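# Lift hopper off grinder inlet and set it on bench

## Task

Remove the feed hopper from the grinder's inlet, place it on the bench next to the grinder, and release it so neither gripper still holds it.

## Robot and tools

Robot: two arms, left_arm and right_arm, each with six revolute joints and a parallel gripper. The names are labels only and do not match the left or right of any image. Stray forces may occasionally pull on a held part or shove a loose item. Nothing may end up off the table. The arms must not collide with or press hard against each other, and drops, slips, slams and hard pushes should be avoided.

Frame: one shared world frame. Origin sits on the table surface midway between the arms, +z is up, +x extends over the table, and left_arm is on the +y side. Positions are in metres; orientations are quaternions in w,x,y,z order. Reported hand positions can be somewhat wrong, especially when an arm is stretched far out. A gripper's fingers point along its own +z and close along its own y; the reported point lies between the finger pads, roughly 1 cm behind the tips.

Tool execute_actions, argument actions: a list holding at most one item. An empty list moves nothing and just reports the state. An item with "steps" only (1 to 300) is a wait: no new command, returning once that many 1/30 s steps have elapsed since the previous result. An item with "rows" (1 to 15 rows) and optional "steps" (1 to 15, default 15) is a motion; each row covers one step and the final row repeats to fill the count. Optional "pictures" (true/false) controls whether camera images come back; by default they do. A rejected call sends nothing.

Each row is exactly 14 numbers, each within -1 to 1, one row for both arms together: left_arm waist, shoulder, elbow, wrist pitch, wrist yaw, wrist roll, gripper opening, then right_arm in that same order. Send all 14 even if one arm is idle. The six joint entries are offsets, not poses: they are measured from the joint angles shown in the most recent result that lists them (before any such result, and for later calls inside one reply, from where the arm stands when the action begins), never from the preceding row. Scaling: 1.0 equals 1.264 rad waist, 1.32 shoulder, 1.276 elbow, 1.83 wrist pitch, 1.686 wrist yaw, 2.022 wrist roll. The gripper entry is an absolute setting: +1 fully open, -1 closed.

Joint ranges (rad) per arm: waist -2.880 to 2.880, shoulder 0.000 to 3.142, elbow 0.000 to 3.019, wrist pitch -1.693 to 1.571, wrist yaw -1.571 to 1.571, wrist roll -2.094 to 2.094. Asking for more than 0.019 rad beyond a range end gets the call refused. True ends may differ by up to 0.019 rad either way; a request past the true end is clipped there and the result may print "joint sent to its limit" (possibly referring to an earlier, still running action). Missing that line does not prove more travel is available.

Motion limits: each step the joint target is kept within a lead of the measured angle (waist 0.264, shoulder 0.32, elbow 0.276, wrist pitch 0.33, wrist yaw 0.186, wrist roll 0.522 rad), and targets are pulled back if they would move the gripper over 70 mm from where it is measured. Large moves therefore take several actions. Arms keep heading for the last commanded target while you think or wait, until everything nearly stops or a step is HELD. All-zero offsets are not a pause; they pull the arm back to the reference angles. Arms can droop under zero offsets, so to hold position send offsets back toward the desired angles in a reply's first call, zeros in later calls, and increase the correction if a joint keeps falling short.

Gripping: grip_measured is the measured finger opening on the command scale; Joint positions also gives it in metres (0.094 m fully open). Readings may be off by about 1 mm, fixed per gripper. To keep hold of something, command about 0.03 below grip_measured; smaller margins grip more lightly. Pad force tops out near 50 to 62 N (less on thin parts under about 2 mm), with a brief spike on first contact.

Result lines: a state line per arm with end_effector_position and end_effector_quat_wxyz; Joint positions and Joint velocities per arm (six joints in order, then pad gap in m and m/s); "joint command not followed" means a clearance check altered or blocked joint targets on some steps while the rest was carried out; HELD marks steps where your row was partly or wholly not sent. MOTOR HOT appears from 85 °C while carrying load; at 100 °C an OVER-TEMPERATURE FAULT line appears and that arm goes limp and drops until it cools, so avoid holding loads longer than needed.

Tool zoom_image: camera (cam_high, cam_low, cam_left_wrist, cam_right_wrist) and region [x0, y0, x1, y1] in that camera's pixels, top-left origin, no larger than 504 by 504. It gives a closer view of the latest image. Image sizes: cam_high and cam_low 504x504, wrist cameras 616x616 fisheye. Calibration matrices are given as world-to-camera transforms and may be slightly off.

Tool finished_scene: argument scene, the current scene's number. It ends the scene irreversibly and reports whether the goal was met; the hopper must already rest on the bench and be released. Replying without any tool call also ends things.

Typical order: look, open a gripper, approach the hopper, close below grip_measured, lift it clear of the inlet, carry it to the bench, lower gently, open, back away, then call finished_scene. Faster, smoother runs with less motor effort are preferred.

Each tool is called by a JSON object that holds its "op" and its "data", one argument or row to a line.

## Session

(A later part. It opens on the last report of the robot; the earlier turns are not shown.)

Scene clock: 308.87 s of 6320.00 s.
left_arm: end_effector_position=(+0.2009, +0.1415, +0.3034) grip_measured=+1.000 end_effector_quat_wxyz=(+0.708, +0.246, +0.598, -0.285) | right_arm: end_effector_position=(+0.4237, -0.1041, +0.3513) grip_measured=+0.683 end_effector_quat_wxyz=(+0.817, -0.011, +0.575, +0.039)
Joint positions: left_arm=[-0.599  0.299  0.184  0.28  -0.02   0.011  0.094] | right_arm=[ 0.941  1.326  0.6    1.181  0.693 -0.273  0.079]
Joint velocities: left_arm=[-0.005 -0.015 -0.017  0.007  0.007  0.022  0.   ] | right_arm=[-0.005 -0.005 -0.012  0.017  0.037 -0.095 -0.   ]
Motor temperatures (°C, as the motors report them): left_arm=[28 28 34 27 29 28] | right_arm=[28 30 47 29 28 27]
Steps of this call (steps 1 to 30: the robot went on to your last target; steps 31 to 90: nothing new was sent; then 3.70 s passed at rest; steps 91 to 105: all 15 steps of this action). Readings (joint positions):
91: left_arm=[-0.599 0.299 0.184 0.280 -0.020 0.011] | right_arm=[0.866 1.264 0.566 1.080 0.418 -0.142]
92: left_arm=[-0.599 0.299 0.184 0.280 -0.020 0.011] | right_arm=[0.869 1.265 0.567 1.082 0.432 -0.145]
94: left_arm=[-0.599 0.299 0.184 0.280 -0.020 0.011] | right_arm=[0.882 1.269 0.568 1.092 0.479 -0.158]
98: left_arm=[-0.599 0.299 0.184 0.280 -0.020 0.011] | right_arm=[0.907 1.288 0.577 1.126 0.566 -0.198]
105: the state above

{"op": "execute_actions", "data": {
  "actions": [
    {"rows": [[0,0,0,0,0,0,1,0.009,-0.019,0.070,0.046,0.014,-0.028,0.635],[0,0,0,0,0,0,1,0.015,-0.013,0.0748,0.054,0.0285,-0.037,0.635],[0,0,0,0,0,0,1,0.0184,-0.008,0.0783,0.061,0.0395,-0.045,0.635],[0,0,0,0,0,0,1,0.0218,-0.0027,0.0819,0.068,0.0505,-0.053,0.635],[0,0,0,0,0,0,1,0.0251,0.0027,0.0855,0.075,0.0615,-0.061,0.635],[0,0,0,0,0,0,1,0.0284,0.0083,0.0892,0.0825,0.0724,-0.069,0.635],[0,0,0,0,0,0,1,0.0316,0.014,0.093,0.090,0.0833,-0.0773,0.635],[0,0,0,0,0,0,1,0.0348,0.0198,0.0969,0.098,0.094,-0.0857,0.635],[0,0,0,0,0,0,1,0.0379,0.0258,0.1009,0.106,0.1047,-0.0942,0.635],[0,0,0,0,0,0,1,0.0409,0.0319,0.105,0.1143,0.1153,-0.1028,0.635],[0,0,0,0,0,0,1,0.0438,0.0381,0.1091,0.1228,0.1258,-0.1115,0.635],[0,0,0,0,0,0,1,0.0467,0.0445,0.1133,0.1314,0.1362,-0.1202,0.635],[0,0,0,0,0,0,1,0.0495,0.0509,0.1175,0.1401,0.1466,-0.129,0.635]], "steps": 15}
  ]
}}

Scene clock: 310.87 s of 6320.00 s.
left_arm: end_effector_position=(+0.2009, +0.1415, +0.3034) grip_measured=+1.000 end_effector_quat_wxyz=(+0.708, +0.246, +0.598, -0.285) | right_arm: end_effector_position=(+0.4218, -0.1093, +0.3511) grip_measured=+0.670 end_effector_quat_wxyz=(+0.813, +0.031, +0.580, -0.042)
Joint positions: left_arm=[-0.599  0.299  0.184  0.28  -0.02   0.011  0.094] | right_arm=[ 0.988  1.385  0.643  1.285  0.89  -0.435  0.078]
Joint velocities: left_arm=[-0.005  0.005  0.002 -0.002 -0.037  0.007  0.   ] | right_arm=[ 0.005 -0.015 -0.007  0.002  0.066 -0.139 -0.002]
Motor temperatures (°C, as the motors report them): left_arm=[28 28 34 27 29 28] | right_arm=[28 30 47 29 28 27]
Steps of this call (steps 1 to 15: the robot went on to your last target; steps 16 to 45: nothing new was sent; steps 46 to 60: all 15 steps of this action). Readings (joint positions):
46: left_arm=[-0.599 0.299 0.184 0.280 -0.020 0.011] | right_arm=[0.941 1.326 0.600 1.181 0.693 -0.279]
47: left_arm=[-0.599 0.299 0.184 0.280 -0.020 0.011] | right_arm=[0.942 1.326 0.601 1.181 0.699 -0.281]
49: left_arm=[-0.599 0.299 0.184 0.280 -0.020 0.011] | right_arm=[0.953 1.333 0.608 1.191 0.740 -0.298]
53: left_arm=[-0.599 0.299 0.184 0.280 -0.020 0.011] | right_arm=[0.974 1.356 0.625 1.233 0.820 -0.351]
60: the state above
camera_calibration (this result's frames):
cam_left_wrist: T_world_to_cam=[[-0.697784, -0.716287, -0.00546845, 0.245872], [-0.312605, 0.311381, -0.897396, 0.293038], [0.644496, -0.624479, -0.441192, 0.210564], [0, 0, 0, 1]] pos_world=[0.127463, 0.216361, 0.357215]
cam_right_wrist: T_world_to_cam=[[-0.122, -0.99253, -0.000932094, -0.0555169], [-0.290233, 0.036573, -0.956257, 0.463284], [0.949147, -0.116393, -0.292527, -0.187799], [0, 0, 0, 1]] pos_world=[0.305936, -0.0939044, 0.388031]

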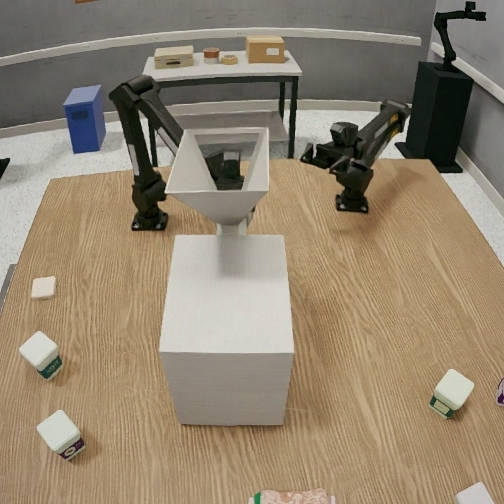

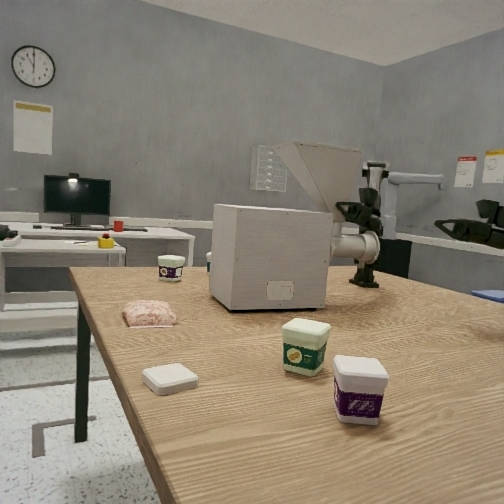

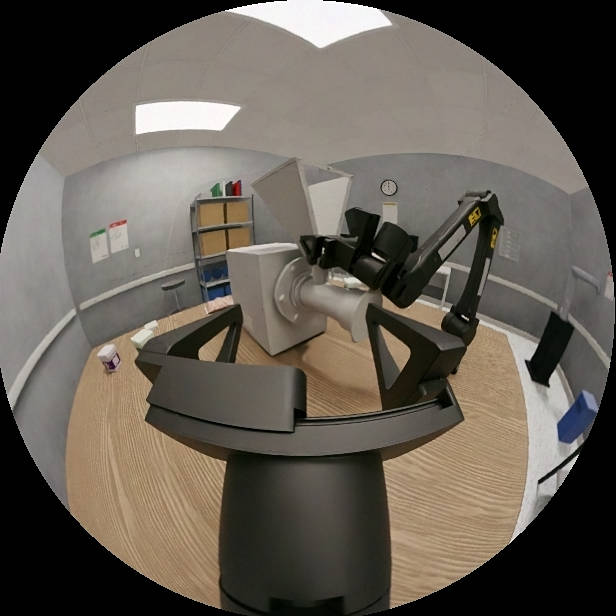

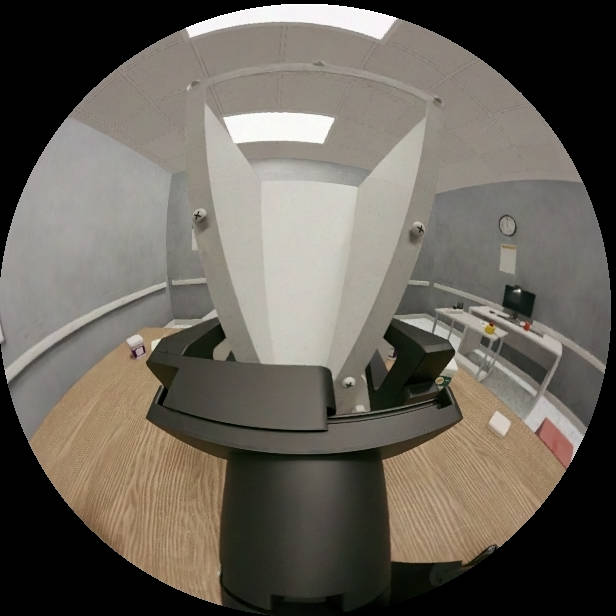

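{"op": "zoom_image", "data": {
  "camera": "cam_left_wrist",
  "region": [280, 200, 440, 340]
}}

{"op": "zoom_image", "data": {
  "camera": "cam_low",
  "region": [260, 130, 410, 270]
}}

Region (280, 200, 440, 340) of cam_left_wrist's 616x616 image, scaled by 3.150, with more detail than that image has; it fills the top 441 rows of this view, and the rest is white.

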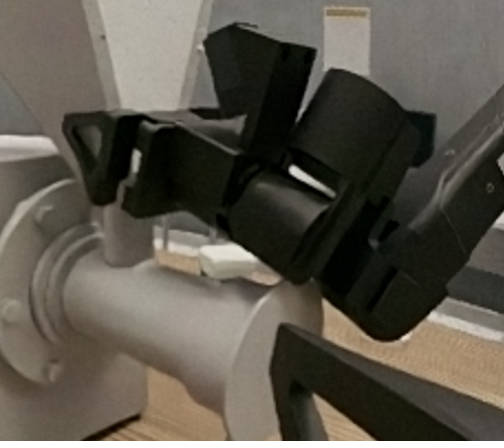

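Region (260, 130, 410, 270) of cam_low's 504x504 image, scaled by 3.360, with more detail than that image has; it fills the top 470 rows of this view, and the rest is white.

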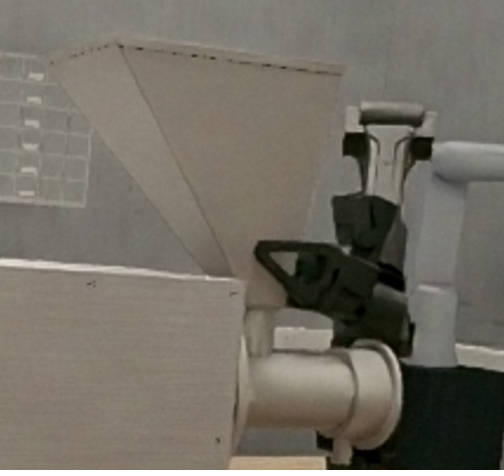

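{"op": "execute_actions", "data": {
  "actions": [
    {"rows": [[0,0,0,0,0,0,1,-0.003,-0.03,0.045,0.03,-0.012,0.008,0.63],[0,0,0,0,0,0,1,-0.006,-0.045,0.04,0.027,-0.02,0.013,0.63],[0,0,0,0,0,0,1,-0.0073,-0.058,0.0392,0.0246,-0.026,0.0174,0.63],[0,0,0,0,0,0,1,-0.0085,-0.066,0.0392,0.019,-0.030,0.020,0.63],[0,0,0,0,0,0,1,-0.0097,-0.070,0.0392,0.014,-0.0334,0.0227,0.63],[0,0,0,0,0,0,1,-0.0108,-0.074,0.0392,0.0088,-0.0368,0.0252,0.63],[0,0,0,0,0,0,1,-0.0119,-0.078,0.0392,0.0036,-0.0403,0.0278,0.63],[0,0,0,0,0,0,1,-0.013,-0.082,0.0392,-0.0016,-0.0438,0.0304,0.63],[0,0,0,0,0,0,1,-0.0141,-0.0858,0.0392,-0.0068,-0.0472,0.0329,0.63],[0,0,0,0,0,0,1,-0.0152,-0.0896,0.0392,-0.012,-0.0507,0.0355,0.63],[0,0,0,0,0,0,1,-0.0163,-0.0934,0.0392,-0.0172,-0.0541,0.038,0.63],[0,0,0,0,0,0,1,-0.0175,-0.0972,0.0392,-0.0224,-0.0576,0.0406,0.63],[0,0,0,0,0,0,1,-0.0186,-0.101,0.0392,-0.0276,-0.061,0.0431,0.63],[0,0,0,0,0,0,1,-0.0197,-0.1046,0.0392,-0.0328,-0.0645,0.0457,0.63]], "steps": 15}
  ]
}}

Scene clock: 317.97 s of 6320.00 s.
left_arm: end_effector_position=(+0.2009, +0.1415, +0.3034) grip_measured=+1.000 end_effector_quat_wxyz=(+0.708, +0.246, +0.598, -0.285) | right_arm: end_effector_position=(+0.4254, -0.1049, +0.3567) grip_measured=+0.658 end_effector_quat_wxyz=(+0.813, +0.001, +0.582, -0.025)
Joint positions: left_arm=[-0.599  0.299  0.184  0.28  -0.02   0.011  0.094] | right_arm=[ 0.969  1.348  0.64   1.197  0.812 -0.398  0.078]
Joint velocities: left_arm=[ 0.005 -0.015 -0.012  0.017 -0.037 -0.051  0.   ] | right_arm=[-0.024 -0.112 -0.032 -0.212 -0.095  0.139 -0.001]
Motor temperatures (°C, as the motors report them): left_arm=[28 28 34 27 29 28] | right_arm=[28 30 48 29 29 28]
Steps of this call (steps 1 to 30: the robot went on to your last target; steps 31 to 90: nothing new was sent; then 3.60 s passed at rest; steps 91 to 105: all 15 steps of this action). Readings (joint positions):
91: left_arm=[-0.599 0.299 0.184 0.280 -0.020 0.011] | right_arm=[0.988 1.383 0.643 1.283 0.887 -0.443]
92: left_arm=[-0.599 0.299 0.184 0.280 -0.020 0.011] | right_arm=[0.988 1.382 0.643 1.283 0.885 -0.443]
94: left_arm=[-0.599 0.299 0.184 0.280 -0.020 0.011] | right_arm=[0.986 1.381 0.643 1.283 0.879 -0.442]
98: left_arm=[-0.599 0.299 0.184 0.280 -0.020 0.011] | right_arm=[0.976 1.373 0.643 1.265 0.849 -0.424]
105: the state above
camera_calibration (this result's frames):
cam_left_wrist: T_world_to_cam=[[-0.697784, -0.716287, -0.00546845, 0.245872], [-0.312605, 0.311381, -0.897396, 0.293038], [0.644496, -0.624479, -0.441192, 0.210564], [0, 0, 0, 1]] pos_world=[0.127463, 0.216361, 0.357215]
cam_right_wrist: T_world_to_cam=[[-0.0606117, -0.997725, 0.0295079, -0.0882278], [-0.294888, -0.010344, -0.955476, 0.466333], [0.953608, -0.0666145, -0.29359, -0.185282], [0, 0, 0, 1]] pos_world=[0.308855, -0.0955458, 0.393776]

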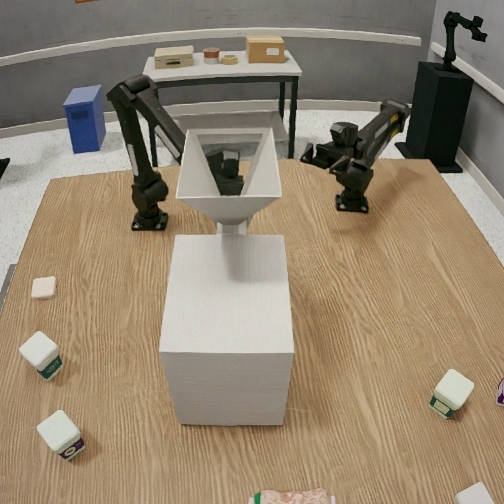

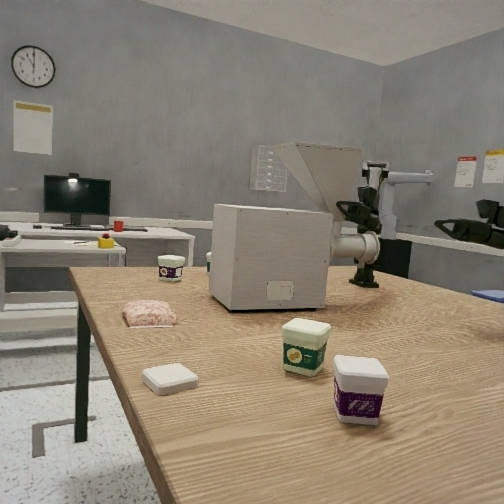

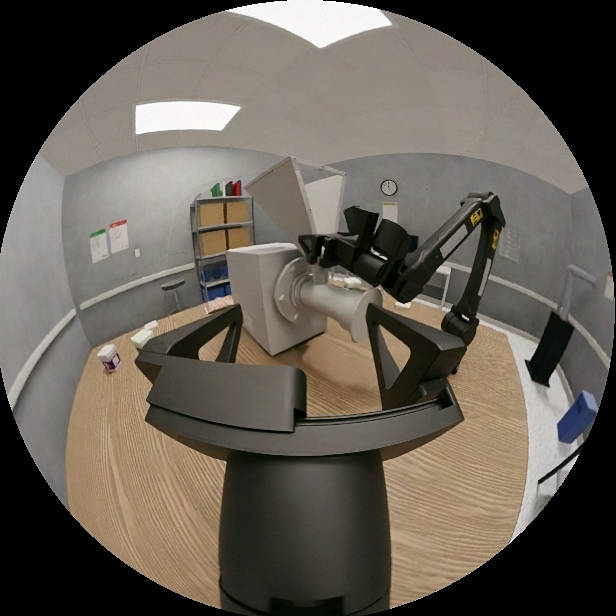

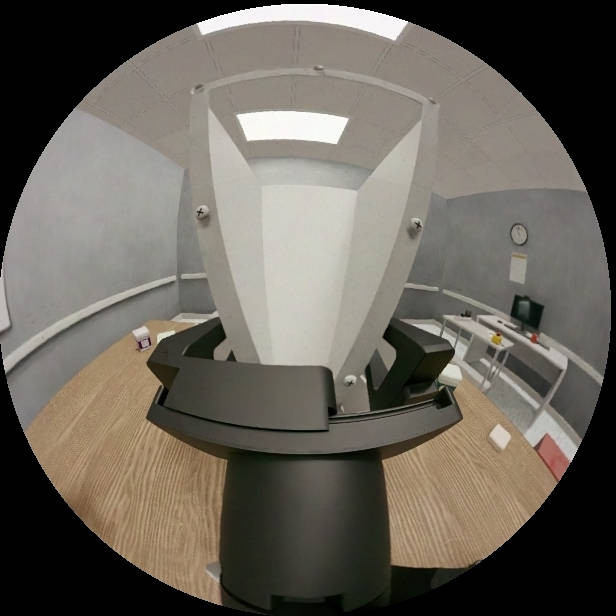

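{"op": "execute_actions", "data": {
  "actions": [
    {"rows": [[0,0,0,0,0,0,1,-0.007,-0.068,0.043,0.015,-0.013,0.013,0.62],[0,0,0,0,0,0,1,-0.0077,-0.070,0.043,0.0125,-0.015,0.0145,0.62],[0,0,0,0,0,0,1,-0.0084,-0.0725,0.043,0.010,-0.017,0.016,0.62],[0,0,0,0,0,0,1,-0.0091,-0.075,0.043,0.0075,-0.019,0.0175,0.62],[0,0,0,0,0,0,1,-0.0098,-0.0775,0.043,0.005,-0.021,0.019,0.62],[0,0,0,0,0,0,1,-0.0105,-0.08,0.043,0.0025,-0.023,0.0205,0.62],[0,0,0,0,0,0,1,-0.0112,-0.0825,0.043,0.0,-0.025,0.022,0.62],[0,0,0,0,0,0,1,-0.0119,-0.085,0.043,-0.0025,-0.027,0.0235,0.62],[0,0,0,0,0,0,1,-0.0126,-0.0875,0.043,-0.005,-0.029,0.025,0.62],[0,0,0,0,0,0,1,-0.0133,-0.09,0.043,-0.0075,-0.031,0.0265,0.62],[0,0,0,0,0,0,1,-0.014,-0.0925,0.043,-0.010,-0.033,0.028,0.62],[0,0,0,0,0,0,1,-0.0147,-0.095,0.043,-0.0125,-0.035,0.0295,0.62],[0,0,0,0,0,0,1,-0.0154,-0.0975,0.043,-0.015,-0.037,0.031,0.62],[0,0,0,0,0,0,1,-0.0161,-0.10,0.043,-0.0175,-0.039,0.0325,0.62]], "steps": 15}
  ],
  "pictures": false
}}

Scene clock: 320.53 s of 6320.00 s.
left_arm: end_effector_position=(+0.2009, +0.1415, +0.3034) grip_measured=+1.000 end_effector_quat_wxyz=(+0.708, +0.246, +0.598, -0.285) | right_arm: end_effector_position=(+0.4251, -0.1033, +0.3571) grip_measured=+0.657 end_effector_quat_wxyz=(+0.809, -0.013, +0.588, -0.014)
Joint positions: left_arm=[-0.599  0.299  0.184  0.28  -0.02   0.011  0.094] | right_arm=[ 0.963  1.319  0.633  1.133  0.778 -0.364  0.078]
Joint velocities: left_arm=[ 0.005 -0.015 -0.002 -0.007  0.007 -0.037  0.   ] | right_arm=[-0.015 -0.063 -0.012 -0.1   -0.037  0.095 -0.   ]
Motor temperatures (°C, as the motors report them): left_arm=[28 28 34 27 29 28] | right_arm=[28 30 48 29 30 28]
Steps of this call (steps 1 to 30: the robot went on to your last target; steps 31 to 62: nothing new was sent; steps 63 to 77: all 15 steps of this action). Readings (joint positions):
63: left_arm=[-0.599 0.299 0.184 0.280 -0.020 0.011] | right_arm=[0.969 1.343 0.639 1.186 0.810 -0.389]
64: left_arm=[-0.599 0.299 0.184 0.280 -0.020 0.011] | right_arm=[0.969 1.343 0.639 1.186 0.810 -0.389]
66: left_arm=[-0.599 0.299 0.184 0.280 -0.020 0.011] | right_arm=[0.968 1.342 0.639 1.183 0.809 -0.389]
70: left_arm=[-0.599 0.299 0.184 0.280 -0.020 0.011] | right_arm=[0.967 1.335 0.638 1.167 0.799 -0.384]
77: the state above

{"op": "execute_actions", "data": {
  "actions": [
    {"rows": [[0,0,0,0,0,0,1,-0.006,-0.058,0.04,0.042,-0.011,0.004,0.62],[0,0,0,0,0,0,1,-0.0066,-0.060,0.04,0.042,-0.0125,0.004,0.62],[0,0,0,0,0,0,1,-0.0072,-0.0615,0.04,0.042,-0.014,0.004,0.62],[0,0,0,0,0,0,1,-0.0078,-0.063,0.04,0.042,-0.0155,0.004,0.62],[0,0,0,0,0,0,1,-0.0084,-0.0645,0.04,0.042,-0.017,0.004,0.62],[0,0,0,0,0,0,1,-0.009,-0.066,0.04,0.042,-0.0185,0.004,0.62],[0,0,0,0,0,0,1,-0.0096,-0.0675,0.04,0.042,-0.02,0.004,0.62],[0,0,0,0,0,0,1,-0.0102,-0.069,0.04,0.042,-0.0215,0.004,0.62],[0,0,0,0,0,0,1,-0.0108,-0.0705,0.04,0.042,-0.023,0.004,0.62],[0,0,0,0,0,0,1,-0.0114,-0.072,0.04,0.042,-0.0245,0.004,0.62],[0,0,0,0,0,0,1,-0.012,-0.0735,0.04,0.042,-0.026,0.004,0.62],[0,0,0,0,0,0,1,-0.0126,-0.075,0.04,0.042,-0.0275,0.004,0.62],[0,0,0,0,0,0,1,-0.0132,-0.0765,0.04,0.042,-0.029,0.004,0.62],[0,0,0,0,0,0,1,-0.0138,-0.078,0.04,0.042,-0.0305,0.004,0.62]], "steps": 15}
  ]
}}

Scene clock: 322.67 s of 6320.00 s.
left_arm: end_effector_position=(+0.2009, +0.1415, +0.3034) grip_measured=+1.000 end_effector_quat_wxyz=(+0.708, +0.246, +0.598, -0.285) | right_arm: end_effector_position=(+0.4249, -0.1025, +0.3568) grip_measured=+0.657 end_effector_quat_wxyz=(+0.809, -0.020, +0.587, -0.008)
Joint positions: left_arm=[-0.599  0.299  0.184  0.28  -0.02   0.011  0.094] | right_arm=[ 0.959  1.314  0.628  1.126  0.756 -0.357  0.078]
Joint velocities: left_arm=[-0.005 -0.005  0.017  0.007  0.066 -0.037  0.   ] | right_arm=[ 0.005 -0.024 -0.012  0.012 -0.081  0.095 -0.   ]
Motor temperatures (°C, as the motors report them): left_arm=[28 28 34 27 29 28] | right_arm=[28 30 48 29 30 28]
Steps of this call (steps 1 to 15: the robot went on to your last target; steps 16 to 49: nothing new was sent; steps 50 to 64: all 15 steps of this action). Readings (joint positions):
50: left_arm=[-0.599 0.299 0.184 0.280 -0.020 0.011] | right_arm=[0.962 1.316 0.632 1.126 0.776 -0.357]
51: left_arm=[-0.599 0.299 0.184 0.280 -0.020 0.011] | right_arm=[0.962 1.316 0.632 1.126 0.776 -0.357]
53: left_arm=[-0.599 0.299 0.184 0.280 -0.020 0.011] | right_arm=[0.962 1.316 0.632 1.126 0.776 -0.357]
57: left_arm=[-0.599 0.299 0.184 0.280 -0.020 0.011] | right_arm=[0.962 1.316 0.632 1.126 0.772 -0.357]
64: the state above
camera_calibration (this result's frames):
cam_left_wrist: T_world_to_cam=[[-0.697784, -0.716287, -0.00546845, 0.245872], [-0.312605, 0.311381, -0.897396, 0.293038], [0.644496, -0.624479, -0.441192, 0.210564], [0, 0, 0, 1]] pos_world=[0.127463, 0.216361, 0.357215]
cam_right_wrist: T_world_to_cam=[[-0.00785011, -0.998976, 0.0445552, -0.113739], [-0.306978, -0.0399976, -0.950876, 0.466726], [0.951684, -0.0211419, -0.30635, -0.174635], [0, 0, 0, 1]] pos_world=[0.308579, -0.0986464, 0.395366]

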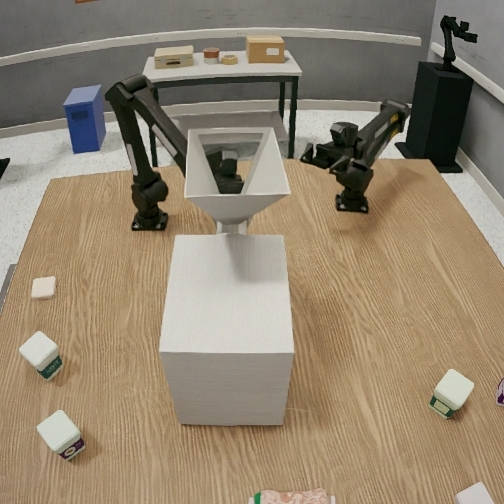

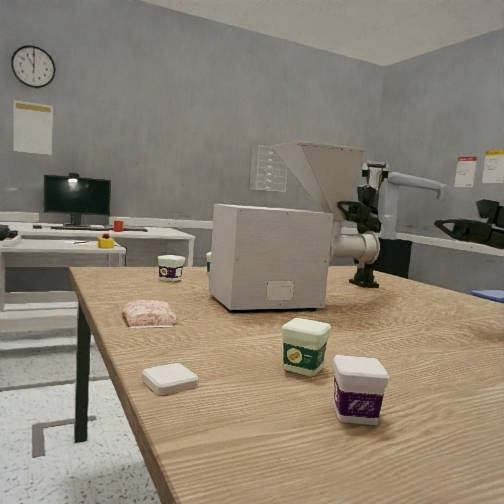

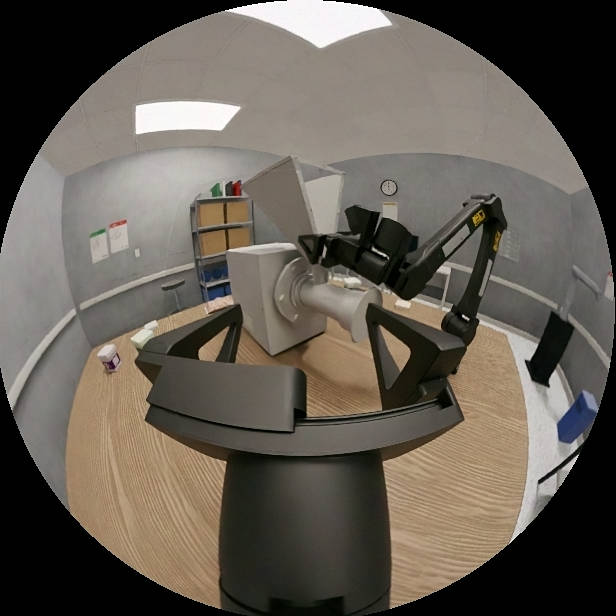

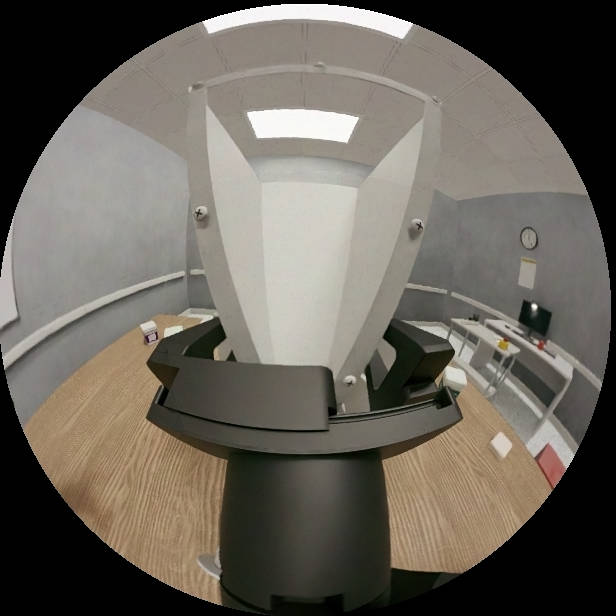

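{"op": "zoom_image", "data": {
  "camera": "cam_low",
  "region": [310, 190, 390, 260]
}}

{"op": "zoom_image", "data": {
  "camera": "cam_left_wrist",
  "region": [285, 225, 355, 295]
}}

Region (310, 190, 390, 260) of cam_low's 504x504 image, scaled by 6.300, with more detail than that image has; it fills the top 441 rows of this view, and the rest is white.

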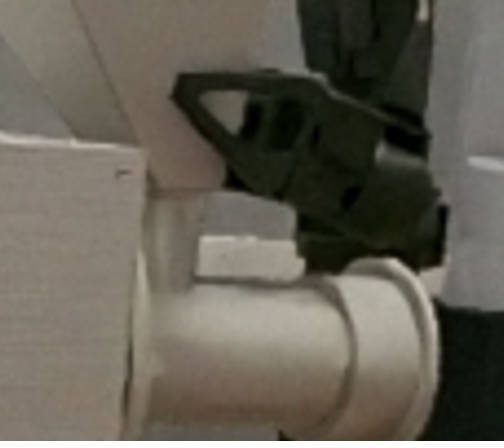

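Region (285, 225, 355, 295) of cam_left_wrist's 616x616 image, scaled by 7.200, with more detail than that image has.

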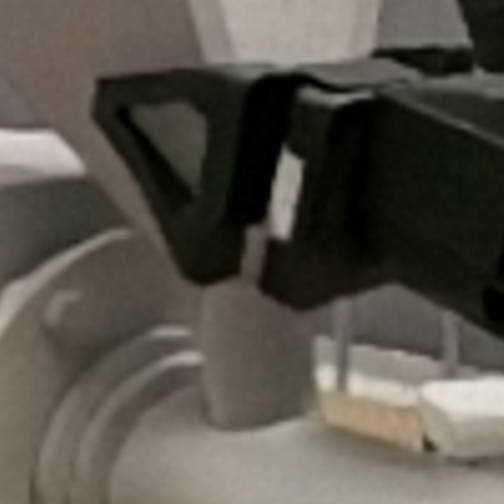

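{"op": "execute_actions", "data": {
  "actions": [
    {"rows": [[0,0,0,0,0,0,1,0,-0.04,0.035,0.03,-0.005,0,0.62],[0,0,0,0,0,0,1,0,-0.025,0.03,0.02,0,0,0.63],[0,0,0,0,0,0,1,0,-0.01,0.025,0.01,0,0,0.65],[0,0,0,0,0,0,1,0,0,0.02,0,0,0,0.68],[0,0,0,0,0,0,1,0,0,0.02,0,0,0,0.74],[0,0,0,0,0,0,1,0,0,0.02,0,0,0,0.82],[0,0,0,0,0,0,1,0,0,0.02,0,0,0,0.9],[0,0,0,0,0,0,1,0,0,0.02,0,0,0,1],[0,0,0,0,0,0,1,-0.004,0.008,0.028,0.015,-0.005,0.006,1],[0,0,0,0,0,0,1,-0.008,0.016,0.036,0.03,-0.01,0.011,1],[0,0,0,0,0,0,1,-0.012,0.025,0.043,0.044,-0.015,0.016,1],[0,0,0,0,0,0,1,-0.0158,0.034,0.05,0.055,-0.0196,0.0193,1],[0,0,0,0,0,0,1,-0.0158,0.0432,0.05,0.064,-0.0196,0.0193,1]], "steps": 15}
  ],
  "pictures": false
}}

{"op": "execute_actions", "data": {
  "actions": [
    {"steps": 8}
  ]
}}

Scene clock: 337.13 s of 6320.00 s.
left_arm: end_effector_position=(+0.2009, +0.1415, +0.3034) grip_measured=+1.000 end_effector_quat_wxyz=(+0.708, +0.246, +0.598, -0.285) | right_arm: end_effector_position=(+0.4265, -0.1008, +0.3624) grip_measured=+1.000 end_effector_quat_wxyz=(+0.824, -0.007, +0.567, +0.015)
Joint positions: left_arm=[-0.599  0.299  0.184  0.28  -0.02   0.011  0.094] | right_arm=[ 0.951  1.344  0.634  1.208  0.727 -0.34   0.094]
Joint velocities: left_arm=[-0.015 -0.005 -0.007 -0.002 -0.066 -0.007  0.   ] | right_arm=[-0.015  0.181  0.051  0.183 -0.007  0.081 -0.   ]
Motor temperatures (°C, as the motors report them): left_arm=[28 28 34 27 29 28] | right_arm=[28 31 47 29 30 28]
Steps of this call (steps 1 to 15: the robot went on to your last target; steps 16 to 90: nothing new was sent; then 10.97 s passed at rest; steps 91 to 105: all 15 steps of this action). Readings (joint positions):
91: left_arm=[-0.599 0.299 0.184 0.280 -0.020 0.011] | right_arm=[0.959 1.314 0.627 1.126 0.757 -0.357]
92: left_arm=[-0.599 0.299 0.184 0.280 -0.020 0.011] | right_arm=[0.959 1.316 0.627 1.126 0.761 -0.356]
94: left_arm=[-0.599 0.299 0.184 0.280 -0.020 0.011] | right_arm=[0.959 1.318 0.627 1.126 0.766 -0.355]
98: left_arm=[-0.599 0.299 0.184 0.280 -0.020 0.011] | right_arm=[0.959 1.316 0.627 1.126 0.759 -0.355]
105: the state above

Scene clock: 337.40 s of 6320.00 s.
left_arm: end_effector_position=(+0.2009, +0.1415, +0.3034) grip_measured=+1.000 end_effector_quat_wxyz=(+0.708, +0.246, +0.598, -0.285) | right_arm: end_effector_position=(+0.4278, -0.0999, +0.3608) grip_measured=+1.000 end_effector_quat_wxyz=(+0.824, -0.005, +0.566, +0.017)
Joint positions: left_arm=[-0.599  0.299  0.184  0.28  -0.02   0.011  0.094] | right_arm=[ 0.95   1.354  0.636  1.22   0.727 -0.337  0.094]
Joint velocities: left_arm=[ 0.005  0.005 -0.002  0.012 -0.022  0.037  0.   ] | right_arm=[-0.015  0.005  0.012  0.002 -0.007 -0.081 -0.002]
Motor temperatures (°C, as the motors report them): left_arm=[28 28 34 27 29 28] | right_arm=[28 31 47 29 30 28]
Steps of this call (steps 1 to 8: the robot went on to your last target). Readings (joint positions):
1: left_arm=[-0.599 0.299 0.184 0.280 -0.020 0.011] | right_arm=[0.951 1.350 0.636 1.213 0.727 -0.339]
2: left_arm=[-0.599 0.299 0.184 0.280 -0.020 0.011] | right_arm=[0.950 1.353 0.636 1.217 0.727 -0.339]
4: left_arm=[-0.599 0.299 0.184 0.280 -0.020 0.011] | right_arm=[0.950 1.354 0.636 1.219 0.727 -0.338]
8: the state above
camera_calibration (this result's frames):
cam_left_wrist: T_world_to_cam=[[-0.697784, -0.716287, -0.00546845, 0.245872], [-0.312605, 0.311381, -0.897396, 0.293038], [0.644496, -0.624479, -0.441192, 0.210564], [0, 0, 0, 1]] pos_world=[0.127463, 0.216361, 0.357215]
cam_right_wrist: T_world_to_cam=[[0.0155921, -0.999821, -0.0107569, -0.101516], [-0.257741, 0.00637567, -0.966193, 0.460606], [0.966088, 0.0178374, -0.257595, -0.195956], [0, 0, 0, 1]] pos_world=[0.30961, -0.10094, 0.393465]

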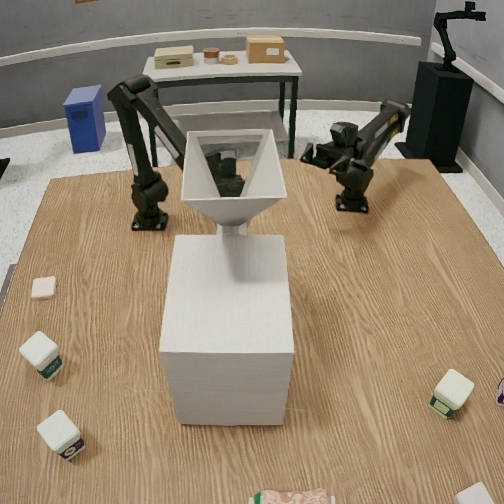

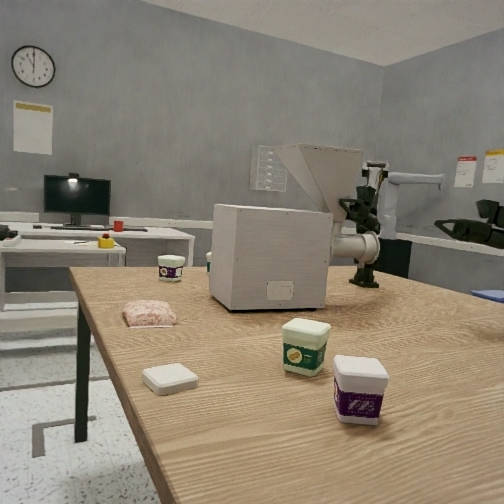

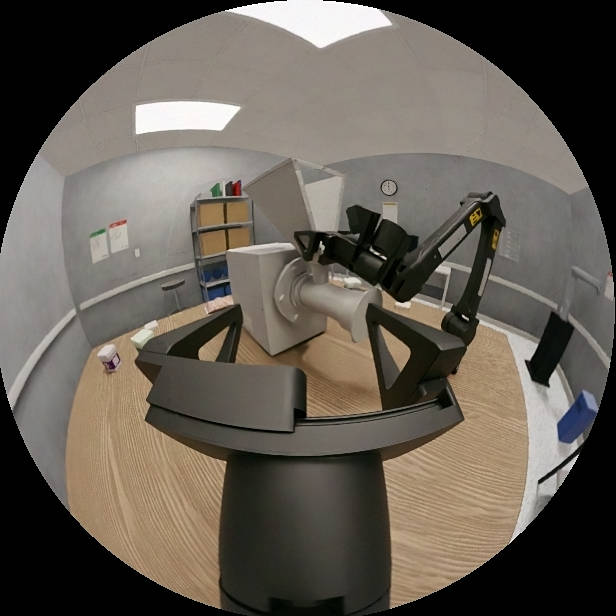

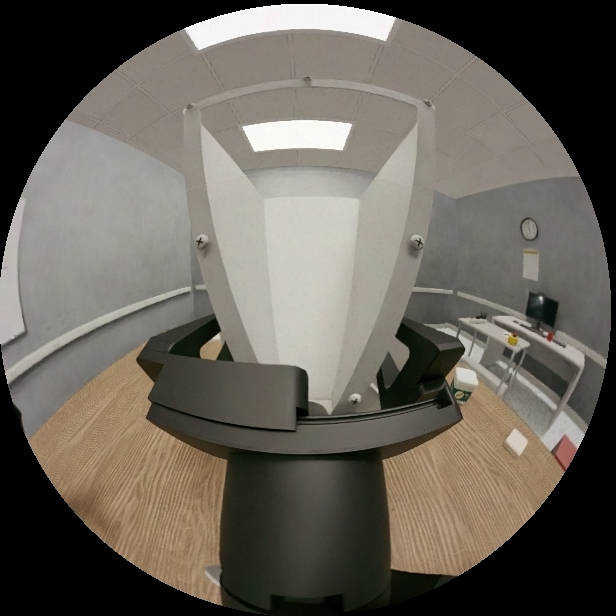

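{"op": "zoom_image", "data": {
  "camera": "cam_low",
  "region": [310, 190, 390, 260]
}}

{"op": "zoom_image", "data": {
  "camera": "cam_left_wrist",
  "region": [285, 225, 355, 295]
}}

Region (310, 190, 390, 260) of cam_low's 504x504 image, scaled by 6.300, with more detail than that image has; it fills the top 441 rows of this view, and the rest is white.

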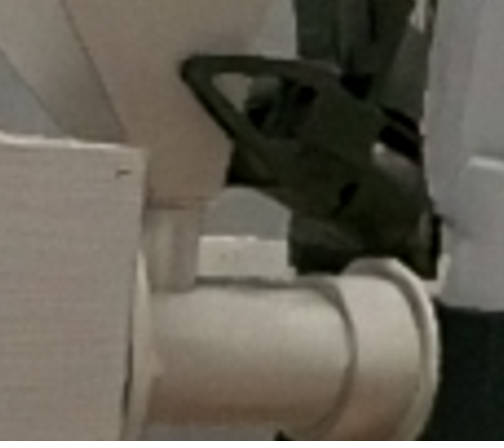

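Region (285, 225, 355, 295) of cam_left_wrist's 616x616 image, scaled by 7.200, with more detail than that image has.

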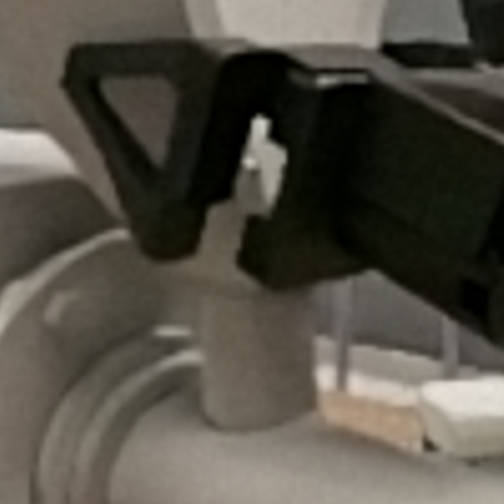

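{"op": "execute_actions", "data": {
  "actions": [
    {"rows": [[0,0,0,0,0,0,1,-0.012,0.019,0.02,0.012,0,0,1],[0,0,0,0,0,0,1,-0.012,0.019,0.02,0.012,0,0,1],[0,0,0,0,0,0,1,-0.012,0.019,0.02,0.012,0,0,1],[0,0,0,0,0,0,1,-0.012,0.019,0.02,0.012,0,0,1],[0,0,0,0,0,0,1,-0.012,0.019,0.02,0.012,0,0,0.96],[0,0,0,0,0,0,1,-0.012,0.019,0.02,0.012,0,0,0.92],[0,0,0,0,0,0,1,-0.012,0.019,0.02,0.012,0,0,0.89],[0,0,0,0,0,0,1,-0.008,0.012,0.02,0.012,0,0,0.86],[0,0,0,0,0,0,1,-0.008,0.012,0.02,0.012,0,0,0.83],[0,0,0,0,0,0,1,-0.008,0.012,0.02,0.012,0,0,0.80],[0,0,0,0,0,0,1,-0.008,0.012,0.02,0.012,0,0,0.78],[0,0,0,0,0,0,1,-0.008,0.012,0.02,0.012,0,0,0.76]], "steps": 15}
  ]
}}

Scene clock: 341.87 s of 6320.00 s.
left_arm: end_effector_position=(+0.2009, +0.1415, +0.3034) grip_measured=+1.000 end_effector_quat_wxyz=(+0.708, +0.246, +0.598, -0.285) | right_arm: end_effector_position=(+0.4284, -0.1016, +0.3596) grip_measured=+0.796 end_effector_quat_wxyz=(+0.824, -0.000, +0.567, +0.014)
Joint positions: left_arm=[-0.599  0.299  0.184  0.28  -0.02   0.011  0.094] | right_arm=[ 0.949  1.357  0.636  1.224  0.737 -0.337  0.084]
Joint velocities: left_arm=[-0.005 -0.015  0.007  0.012 -0.037 -0.051  0.   ] | right_arm=[-0.015  0.005  0.012 -0.007  0.022 -0.066 -0.   ]
Motor temperatures (°C, as the motors report them): left_arm=[28 28 34 27 29 28] | right_arm=[28 31 46 28 30 28]
Steps of this call (steps 1 to 30: the robot went on to your last target; steps 31 to 90: nothing new was sent; then 0.97 s passed at rest; steps 91 to 105: all 15 steps of this action). Readings (joint positions):
91: left_arm=[-0.599 0.299 0.184 0.280 -0.020 0.011] | right_arm=[0.950 1.354 0.636 1.220 0.728 -0.336]
92: left_arm=[-0.599 0.299 0.184 0.280 -0.020 0.011] | right_arm=[0.950 1.354 0.636 1.220 0.728 -0.336]
94: left_arm=[-0.599 0.299 0.184 0.280 -0.020 0.011] | right_arm=[0.950 1.355 0.636 1.221 0.728 -0.336]
98: left_arm=[-0.599 0.299 0.184 0.280 -0.020 0.011] | right_arm=[0.949 1.355 0.636 1.224 0.735 -0.336]
105: the state above
camera_calibration (this result's frames):
cam_left_wrist: T_world_to_cam=[[-0.697784, -0.716287, -0.00546845, 0.245872], [-0.312605, 0.311381, -0.897396, 0.293038], [0.644496, -0.624479, -0.441192, 0.210564], [0, 0, 0, 1]] pos_world=[0.127463, 0.216361, 0.357215]
cam_right_wrist: T_world_to_cam=[[0.00610214, -0.999871, -0.0148769, -0.0976865], [-0.260272, 0.0127764, -0.965451, 0.461114], [0.965516, 0.00976336, -0.26016, -0.196511], [0, 0, 0, 1]] pos_world=[0.310346, -0.101647, 0.392605]

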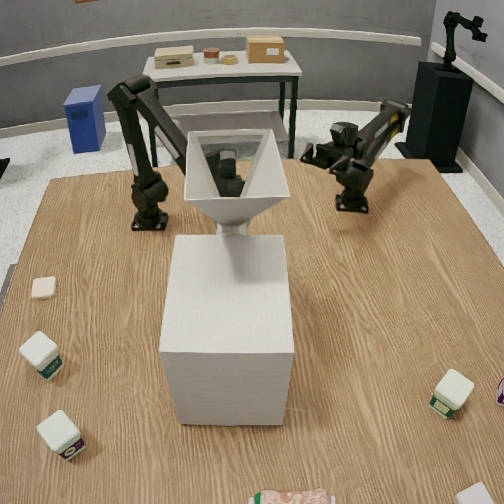

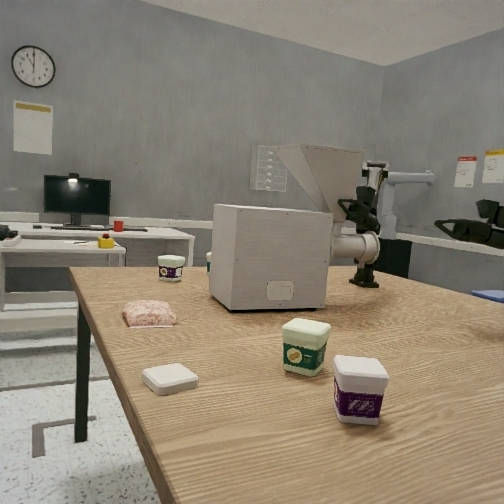

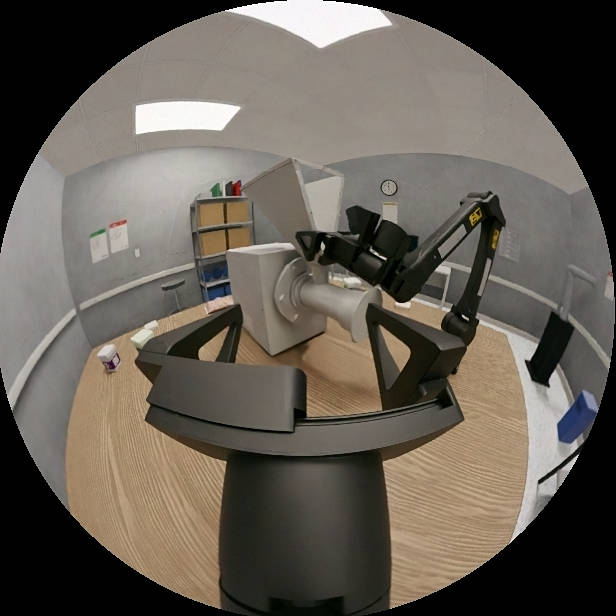

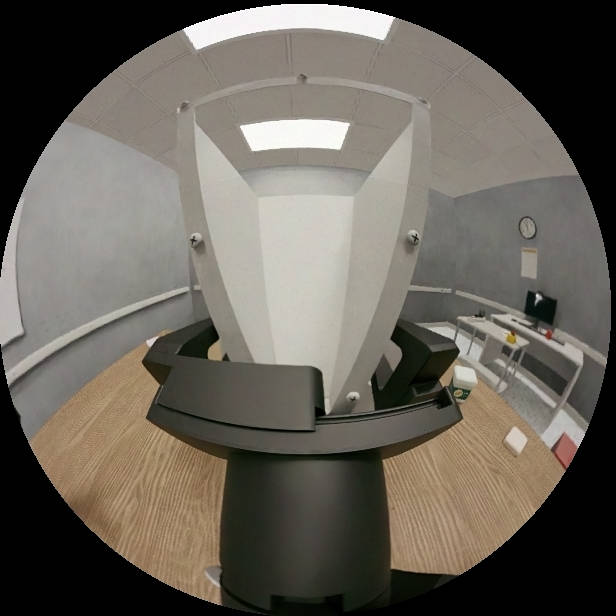

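{"op": "execute_actions", "data": {
  "actions": [
    {"rows": [[0,0,0,0,0,0,1,-0.004,-0.03,0.035,0.03,-0.006,0,0.75],[0,0,0,0,0,0,1,-0.007,-0.045,0.039,0.038,-0.010,0,0.75],[0,0,0,0,0,0,1,-0.0087,-0.057,0.039,0.038,-0.012,0,0.75],[0,0,0,0,0,0,1,-0.0095,-0.059,0.039,0.038,-0.0143,0,0.75],[0,0,0,0,0,0,1,-0.0103,-0.061,0.039,0.038,-0.0166,0,0.75],[0,0,0,0,0,0,1,-0.0111,-0.063,0.039,0.038,-0.0189,0,0.75],[0,0,0,0,0,0,1,-0.0119,-0.065,0.039,0.038,-0.0212,0,0.75],[0,0,0,0,0,0,1,-0.0127,-0.067,0.039,0.038,-0.0235,0,0.75],[0,0,0,0,0,0,1,-0.0135,-0.069,0.039,0.038,-0.0258,0,0.75],[0,0,0,0,0,0,1,-0.0143,-0.071,0.039,0.038,-0.0281,0,0.75],[0,0,0,0,0,0,1,-0.0151,-0.073,0.039,0.038,-0.0304,0,0.75],[0,0,0,0,0,0,1,-0.0159,-0.075,0.039,0.038,-0.0327,0,0.75],[0,0,0,0,0,0,1,-0.0167,-0.077,0.039,0.038,-0.035,0,0.75],[0,0,0,0,0,0,1,-0.0175,-0.079,0.039,0.038,-0.037,0,0.75]], "steps": 15}
  ],
  "pictures": false
}}

Scene clock: 343.80 s of 6320.00 s.
left_arm: end_effector_position=(+0.2009, +0.1415, +0.3034) grip_measured=+1.000 end_effector_quat_wxyz=(+0.708, +0.246, +0.598, -0.285) | right_arm: end_effector_position=(+0.4274, -0.1005, +0.3634) grip_measured=+0.796 end_effector_quat_wxyz=(+0.828, -0.009, +0.561, +0.023)
Joint positions: left_arm=[-0.599  0.299  0.184  0.28  -0.02   0.011  0.094] | right_arm=[ 0.944  1.35   0.632  1.227  0.704 -0.334  0.084]
Joint velocities: left_arm=[-0.005 -0.005  0.012 -0.012 -0.022  0.022  0.   ] | right_arm=[ 0.005 -0.024 -0.012  0.002 -0.095  0.066  0.001]
Motor temperatures (°C, as the motors report them): left_arm=[28 28 34 27 29 28] | right_arm=[28 31 46 28 30 28]
Steps of this call (steps 1 to 15: the robot went on to your last target; steps 16 to 43: nothing new was sent; steps 44 to 58: all 15 steps of this action). Readings (joint positions):
44: left_arm=[-0.599 0.299 0.184 0.280 -0.020 0.011] | right_arm=[0.949 1.356 0.636 1.226 0.737 -0.337]
45: left_arm=[-0.599 0.299 0.184 0.280 -0.020 0.011] | right_arm=[0.949 1.355 0.636 1.227 0.736 -0.337]
47: left_arm=[-0.599 0.299 0.184 0.280 -0.020 0.011] | right_arm=[0.949 1.354 0.636 1.227 0.731 -0.337]
51: left_arm=[-0.599 0.299 0.184 0.280 -0.020 0.011] | right_arm=[0.948 1.353 0.636 1.227 0.724 -0.337]
58: the state above

{"op": "execute_actions", "data": {
  "actions": [
    {"rows": [[0,0,0,0,0,0,1,-0.012,-0.064,0.038,0.028,-0.011,0.002,0.75],[0,0,0,0,0,0,1,-0.0127,-0.0655,0.038,0.028,-0.0125,0.002,0.75],[0,0,0,0,0,0,1,-0.0134,-0.067,0.038,0.028,-0.014,0.002,0.75],[0,0,0,0,0,0,1,-0.0141,-0.0685,0.038,0.028,-0.0155,0.002,0.75],[0,0,0,0,0,0,1,-0.0148,-0.07,0.038,0.028,-0.017,0.002,0.75],[0,0,0,0,0,0,1,-0.0155,-0.0715,0.038,0.028,-0.0185,0.002,0.75],[0,0,0,0,0,0,1,-0.0162,-0.073,0.038,0.028,-0.02,0.002,0.75],[0,0,0,0,0,0,1,-0.0169,-0.0745,0.038,0.028,-0.0215,0.002,0.75],[0,0,0,0,0,0,1,-0.0176,-0.076,0.038,0.028,-0.023,0.002,0.75],[0,0,0,0,0,0,1,-0.0183,-0.0775,0.038,0.028,-0.0245,0.002,0.75],[0,0,0,0,0,0,1,-0.019,-0.079,0.038,0.028,-0.026,0.002,0.75],[0,0,0,0,0,0,1,-0.0197,-0.0805,0.038,0.028,-0.0275,0.002,0.75],[0,0,0,0,0,0,1,-0.0204,-0.082,0.038,0.028,-0.029,0.002,0.75]], "steps": 15}
  ]
}}

Scene clock: 352.10 s of 6320.00 s.
left_arm: end_effector_position=(+0.2009, +0.1415, +0.3034) grip_measured=+1.000 end_effector_quat_wxyz=(+0.708, +0.246, +0.598, -0.285) | right_arm: end_effector_position=(+0.4246, -0.1011, +0.3721) grip_measured=+0.796 end_effector_quat_wxyz=(+0.834, -0.013, +0.551, +0.035)
Joint positions: left_arm=[-0.599  0.299  0.184  0.28  -0.02   0.011  0.094] | right_arm=[ 0.938  1.332  0.629  1.227  0.672 -0.327  0.084]
Joint velocities: left_arm=[-0.005 -0.005  0.017 -0.017 -0.051 -0.022  0.   ] | right_arm=[-0.005 -0.112  0.007  0.012 -0.051  0.066 -0.001]
Motor temperatures (°C, as the motors report them): left_arm=[28 28 34 27 29 28] | right_arm=[28 31 46 28 30 27]
Steps of this call (steps 1 to 15: the robot went on to your last target; steps 16 to 90: nothing new was sent; then 4.80 s passed at rest; steps 91 to 105: all 15 steps of this action). Readings (joint positions):
91: left_arm=[-0.599 0.299 0.184 0.280 -0.020 0.011] | right_arm=[0.943 1.349 0.632 1.227 0.703 -0.332]
92: left_arm=[-0.599 0.299 0.184 0.280 -0.020 0.011] | right_arm=[0.943 1.349 0.632 1.227 0.704 -0.331]
94: left_arm=[-0.599 0.299 0.184 0.280 -0.020 0.011] | right_arm=[0.943 1.349 0.632 1.227 0.703 -0.330]
98: left_arm=[-0.599 0.299 0.184 0.280 -0.020 0.011] | right_arm=[0.942 1.348 0.630 1.227 0.696 -0.329]
105: the state above
camera_calibration (this result's frames):
cam_left_wrist: T_world_to_cam=[[-0.697784, -0.716287, -0.00546845, 0.245872], [-0.312605, 0.311381, -0.897396, 0.293038], [0.644496, -0.624479, -0.441192, 0.210564], [0, 0, 0, 1]] pos_world=[0.127463, 0.216361, 0.357215]
cam_right_wrist: T_world_to_cam=[[0.0554606, -0.998332, -0.016023, -0.117295], [-0.223909, 0.00320335, -0.974605, 0.459168], [0.973031, 0.0576399, -0.223358, -0.201637], [0, 0, 0, 1]] pos_world=[0.305516, -0.106948, 0.400591]

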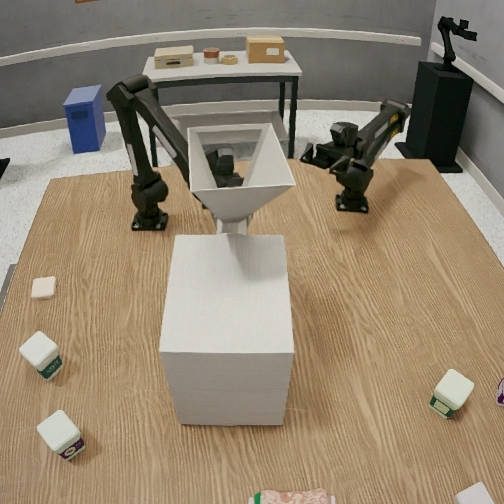

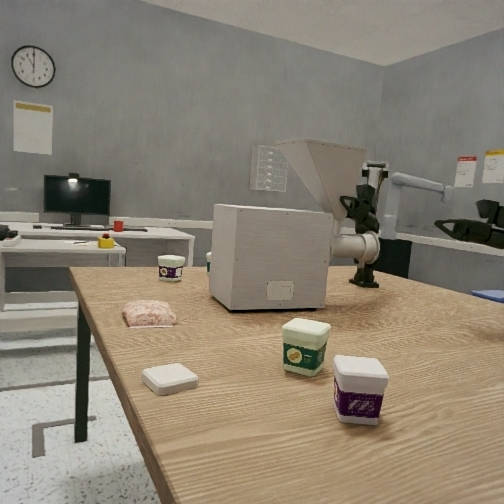

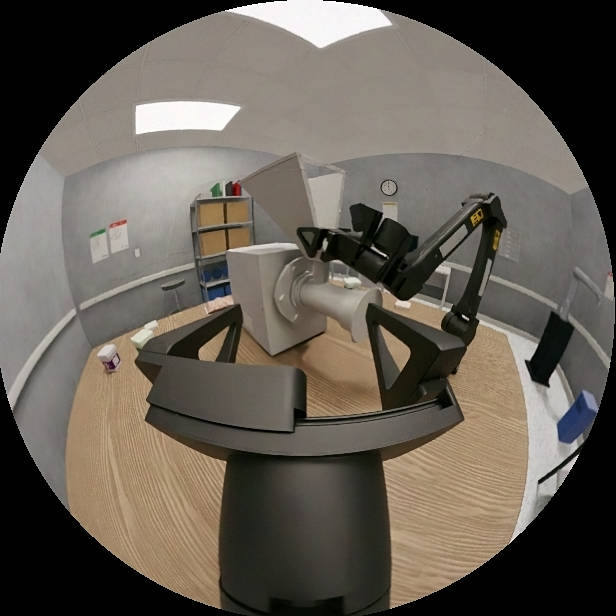

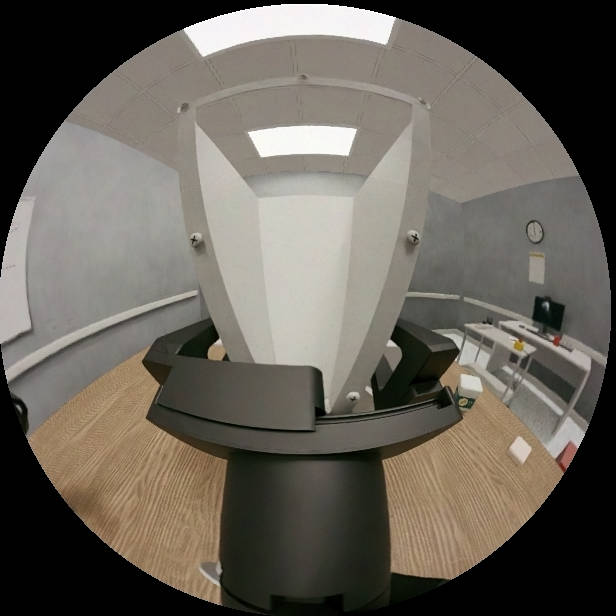

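{"op": "execute_actions", "data": {
  "actions": [
    {"rows": [[0,0,0,0,0,0,1,-0.012,-0.064,0.038,0.025,-0.011,0.008,0.75],[0,0,0,0,0,0,1,-0.0127,-0.066,0.038,0.023,-0.013,0.0095,0.75],[0,0,0,0,0,0,1,-0.0134,-0.068,0.038,0.021,-0.015,0.011,0.75],[0,0,0,0,0,0,1,-0.0141,-0.07,0.038,0.019,-0.017,0.012,0.75],[0,0,0,0,0,0,1,-0.0148,-0.072,0.038,0.017,-0.019,0.013,0.75],[0,0,0,0,0,0,1,-0.0155,-0.074,0.038,0.015,-0.021,0.014,0.75],[0,0,0,0,0,0,1,-0.0162,-0.076,0.038,0.013,-0.023,0.015,0.75],[0,0,0,0,0,0,1,-0.0169,-0.078,0.038,0.011,-0.025,0.016,0.75],[0,0,0,0,0,0,1,-0.0176,-0.08,0.038,0.009,-0.027,0.017,0.75],[0,0,0,0,0,0,1,-0.0183,-0.082,0.038,0.007,-0.029,0.018,0.75],[0,0,0,0,0,0,1,-0.019,-0.084,0.038,0.005,-0.031,0.019,0.75],[0,0,0,0,0,0,1,-0.0197,-0.086,0.038,0.003,-0.033,0.020,0.75],[0,0,0,0,0,0,1,-0.0204,-0.088,0.038,0.001,-0.035,0.021,0.75],[0,0,0,0,0,0,1,-0.0211,-0.09,0.038,-0.001,-0.037,0.022,0.75]], "steps": 15}
  ],
  "pictures": false
}}

Scene clock: 354.57 s of 6320.00 s.
left_arm: end_effector_position=(+0.2009, +0.1415, +0.3034) grip_measured=+1.000 end_effector_quat_wxyz=(+0.708, +0.246, +0.598, -0.285) | right_arm: end_effector_position=(+0.4235, -0.1013, +0.3817) grip_measured=+0.796 end_effector_quat_wxyz=(+0.836, -0.021, +0.546, +0.054)
Joint positions: left_arm=[-0.599  0.299  0.184  0.28  -0.02   0.011  0.094] | right_arm=[ 0.926  1.301  0.629  1.193  0.626 -0.297  0.084]
Joint velocities: left_arm=[-0.015  0.015 -0.002 -0.017 -0.022 -0.095  0.   ] | right_arm=[-0.015 -0.044 -0.002 -0.081 -0.081  0.081 -0.   ]
Motor temperatures (°C, as the motors report them): left_arm=[28 28 34 27 29 28] | right_arm=[28 31 46 28 30 27]
Steps of this call (steps 1 to 15: the robot went on to your last target; steps 16 to 59: nothing new was sent; steps 60 to 74: all 15 steps of this action). Readings (joint positions):
60: left_arm=[-0.599 0.299 0.184 0.280 -0.020 0.011] | right_arm=[0.936 1.325 0.629 1.227 0.666 -0.321]
61: left_arm=[-0.599 0.299 0.184 0.280 -0.020 0.011] | right_arm=[0.936 1.325 0.629 1.227 0.665 -0.319]
63: left_arm=[-0.599 0.299 0.184 0.280 -0.020 0.011] | right_arm=[0.935 1.325 0.629 1.227 0.664 -0.315]
67: left_arm=[-0.599 0.299 0.184 0.280 -0.020 0.011] | right_arm=[0.932 1.319 0.629 1.218 0.653 -0.311]
74: the state above


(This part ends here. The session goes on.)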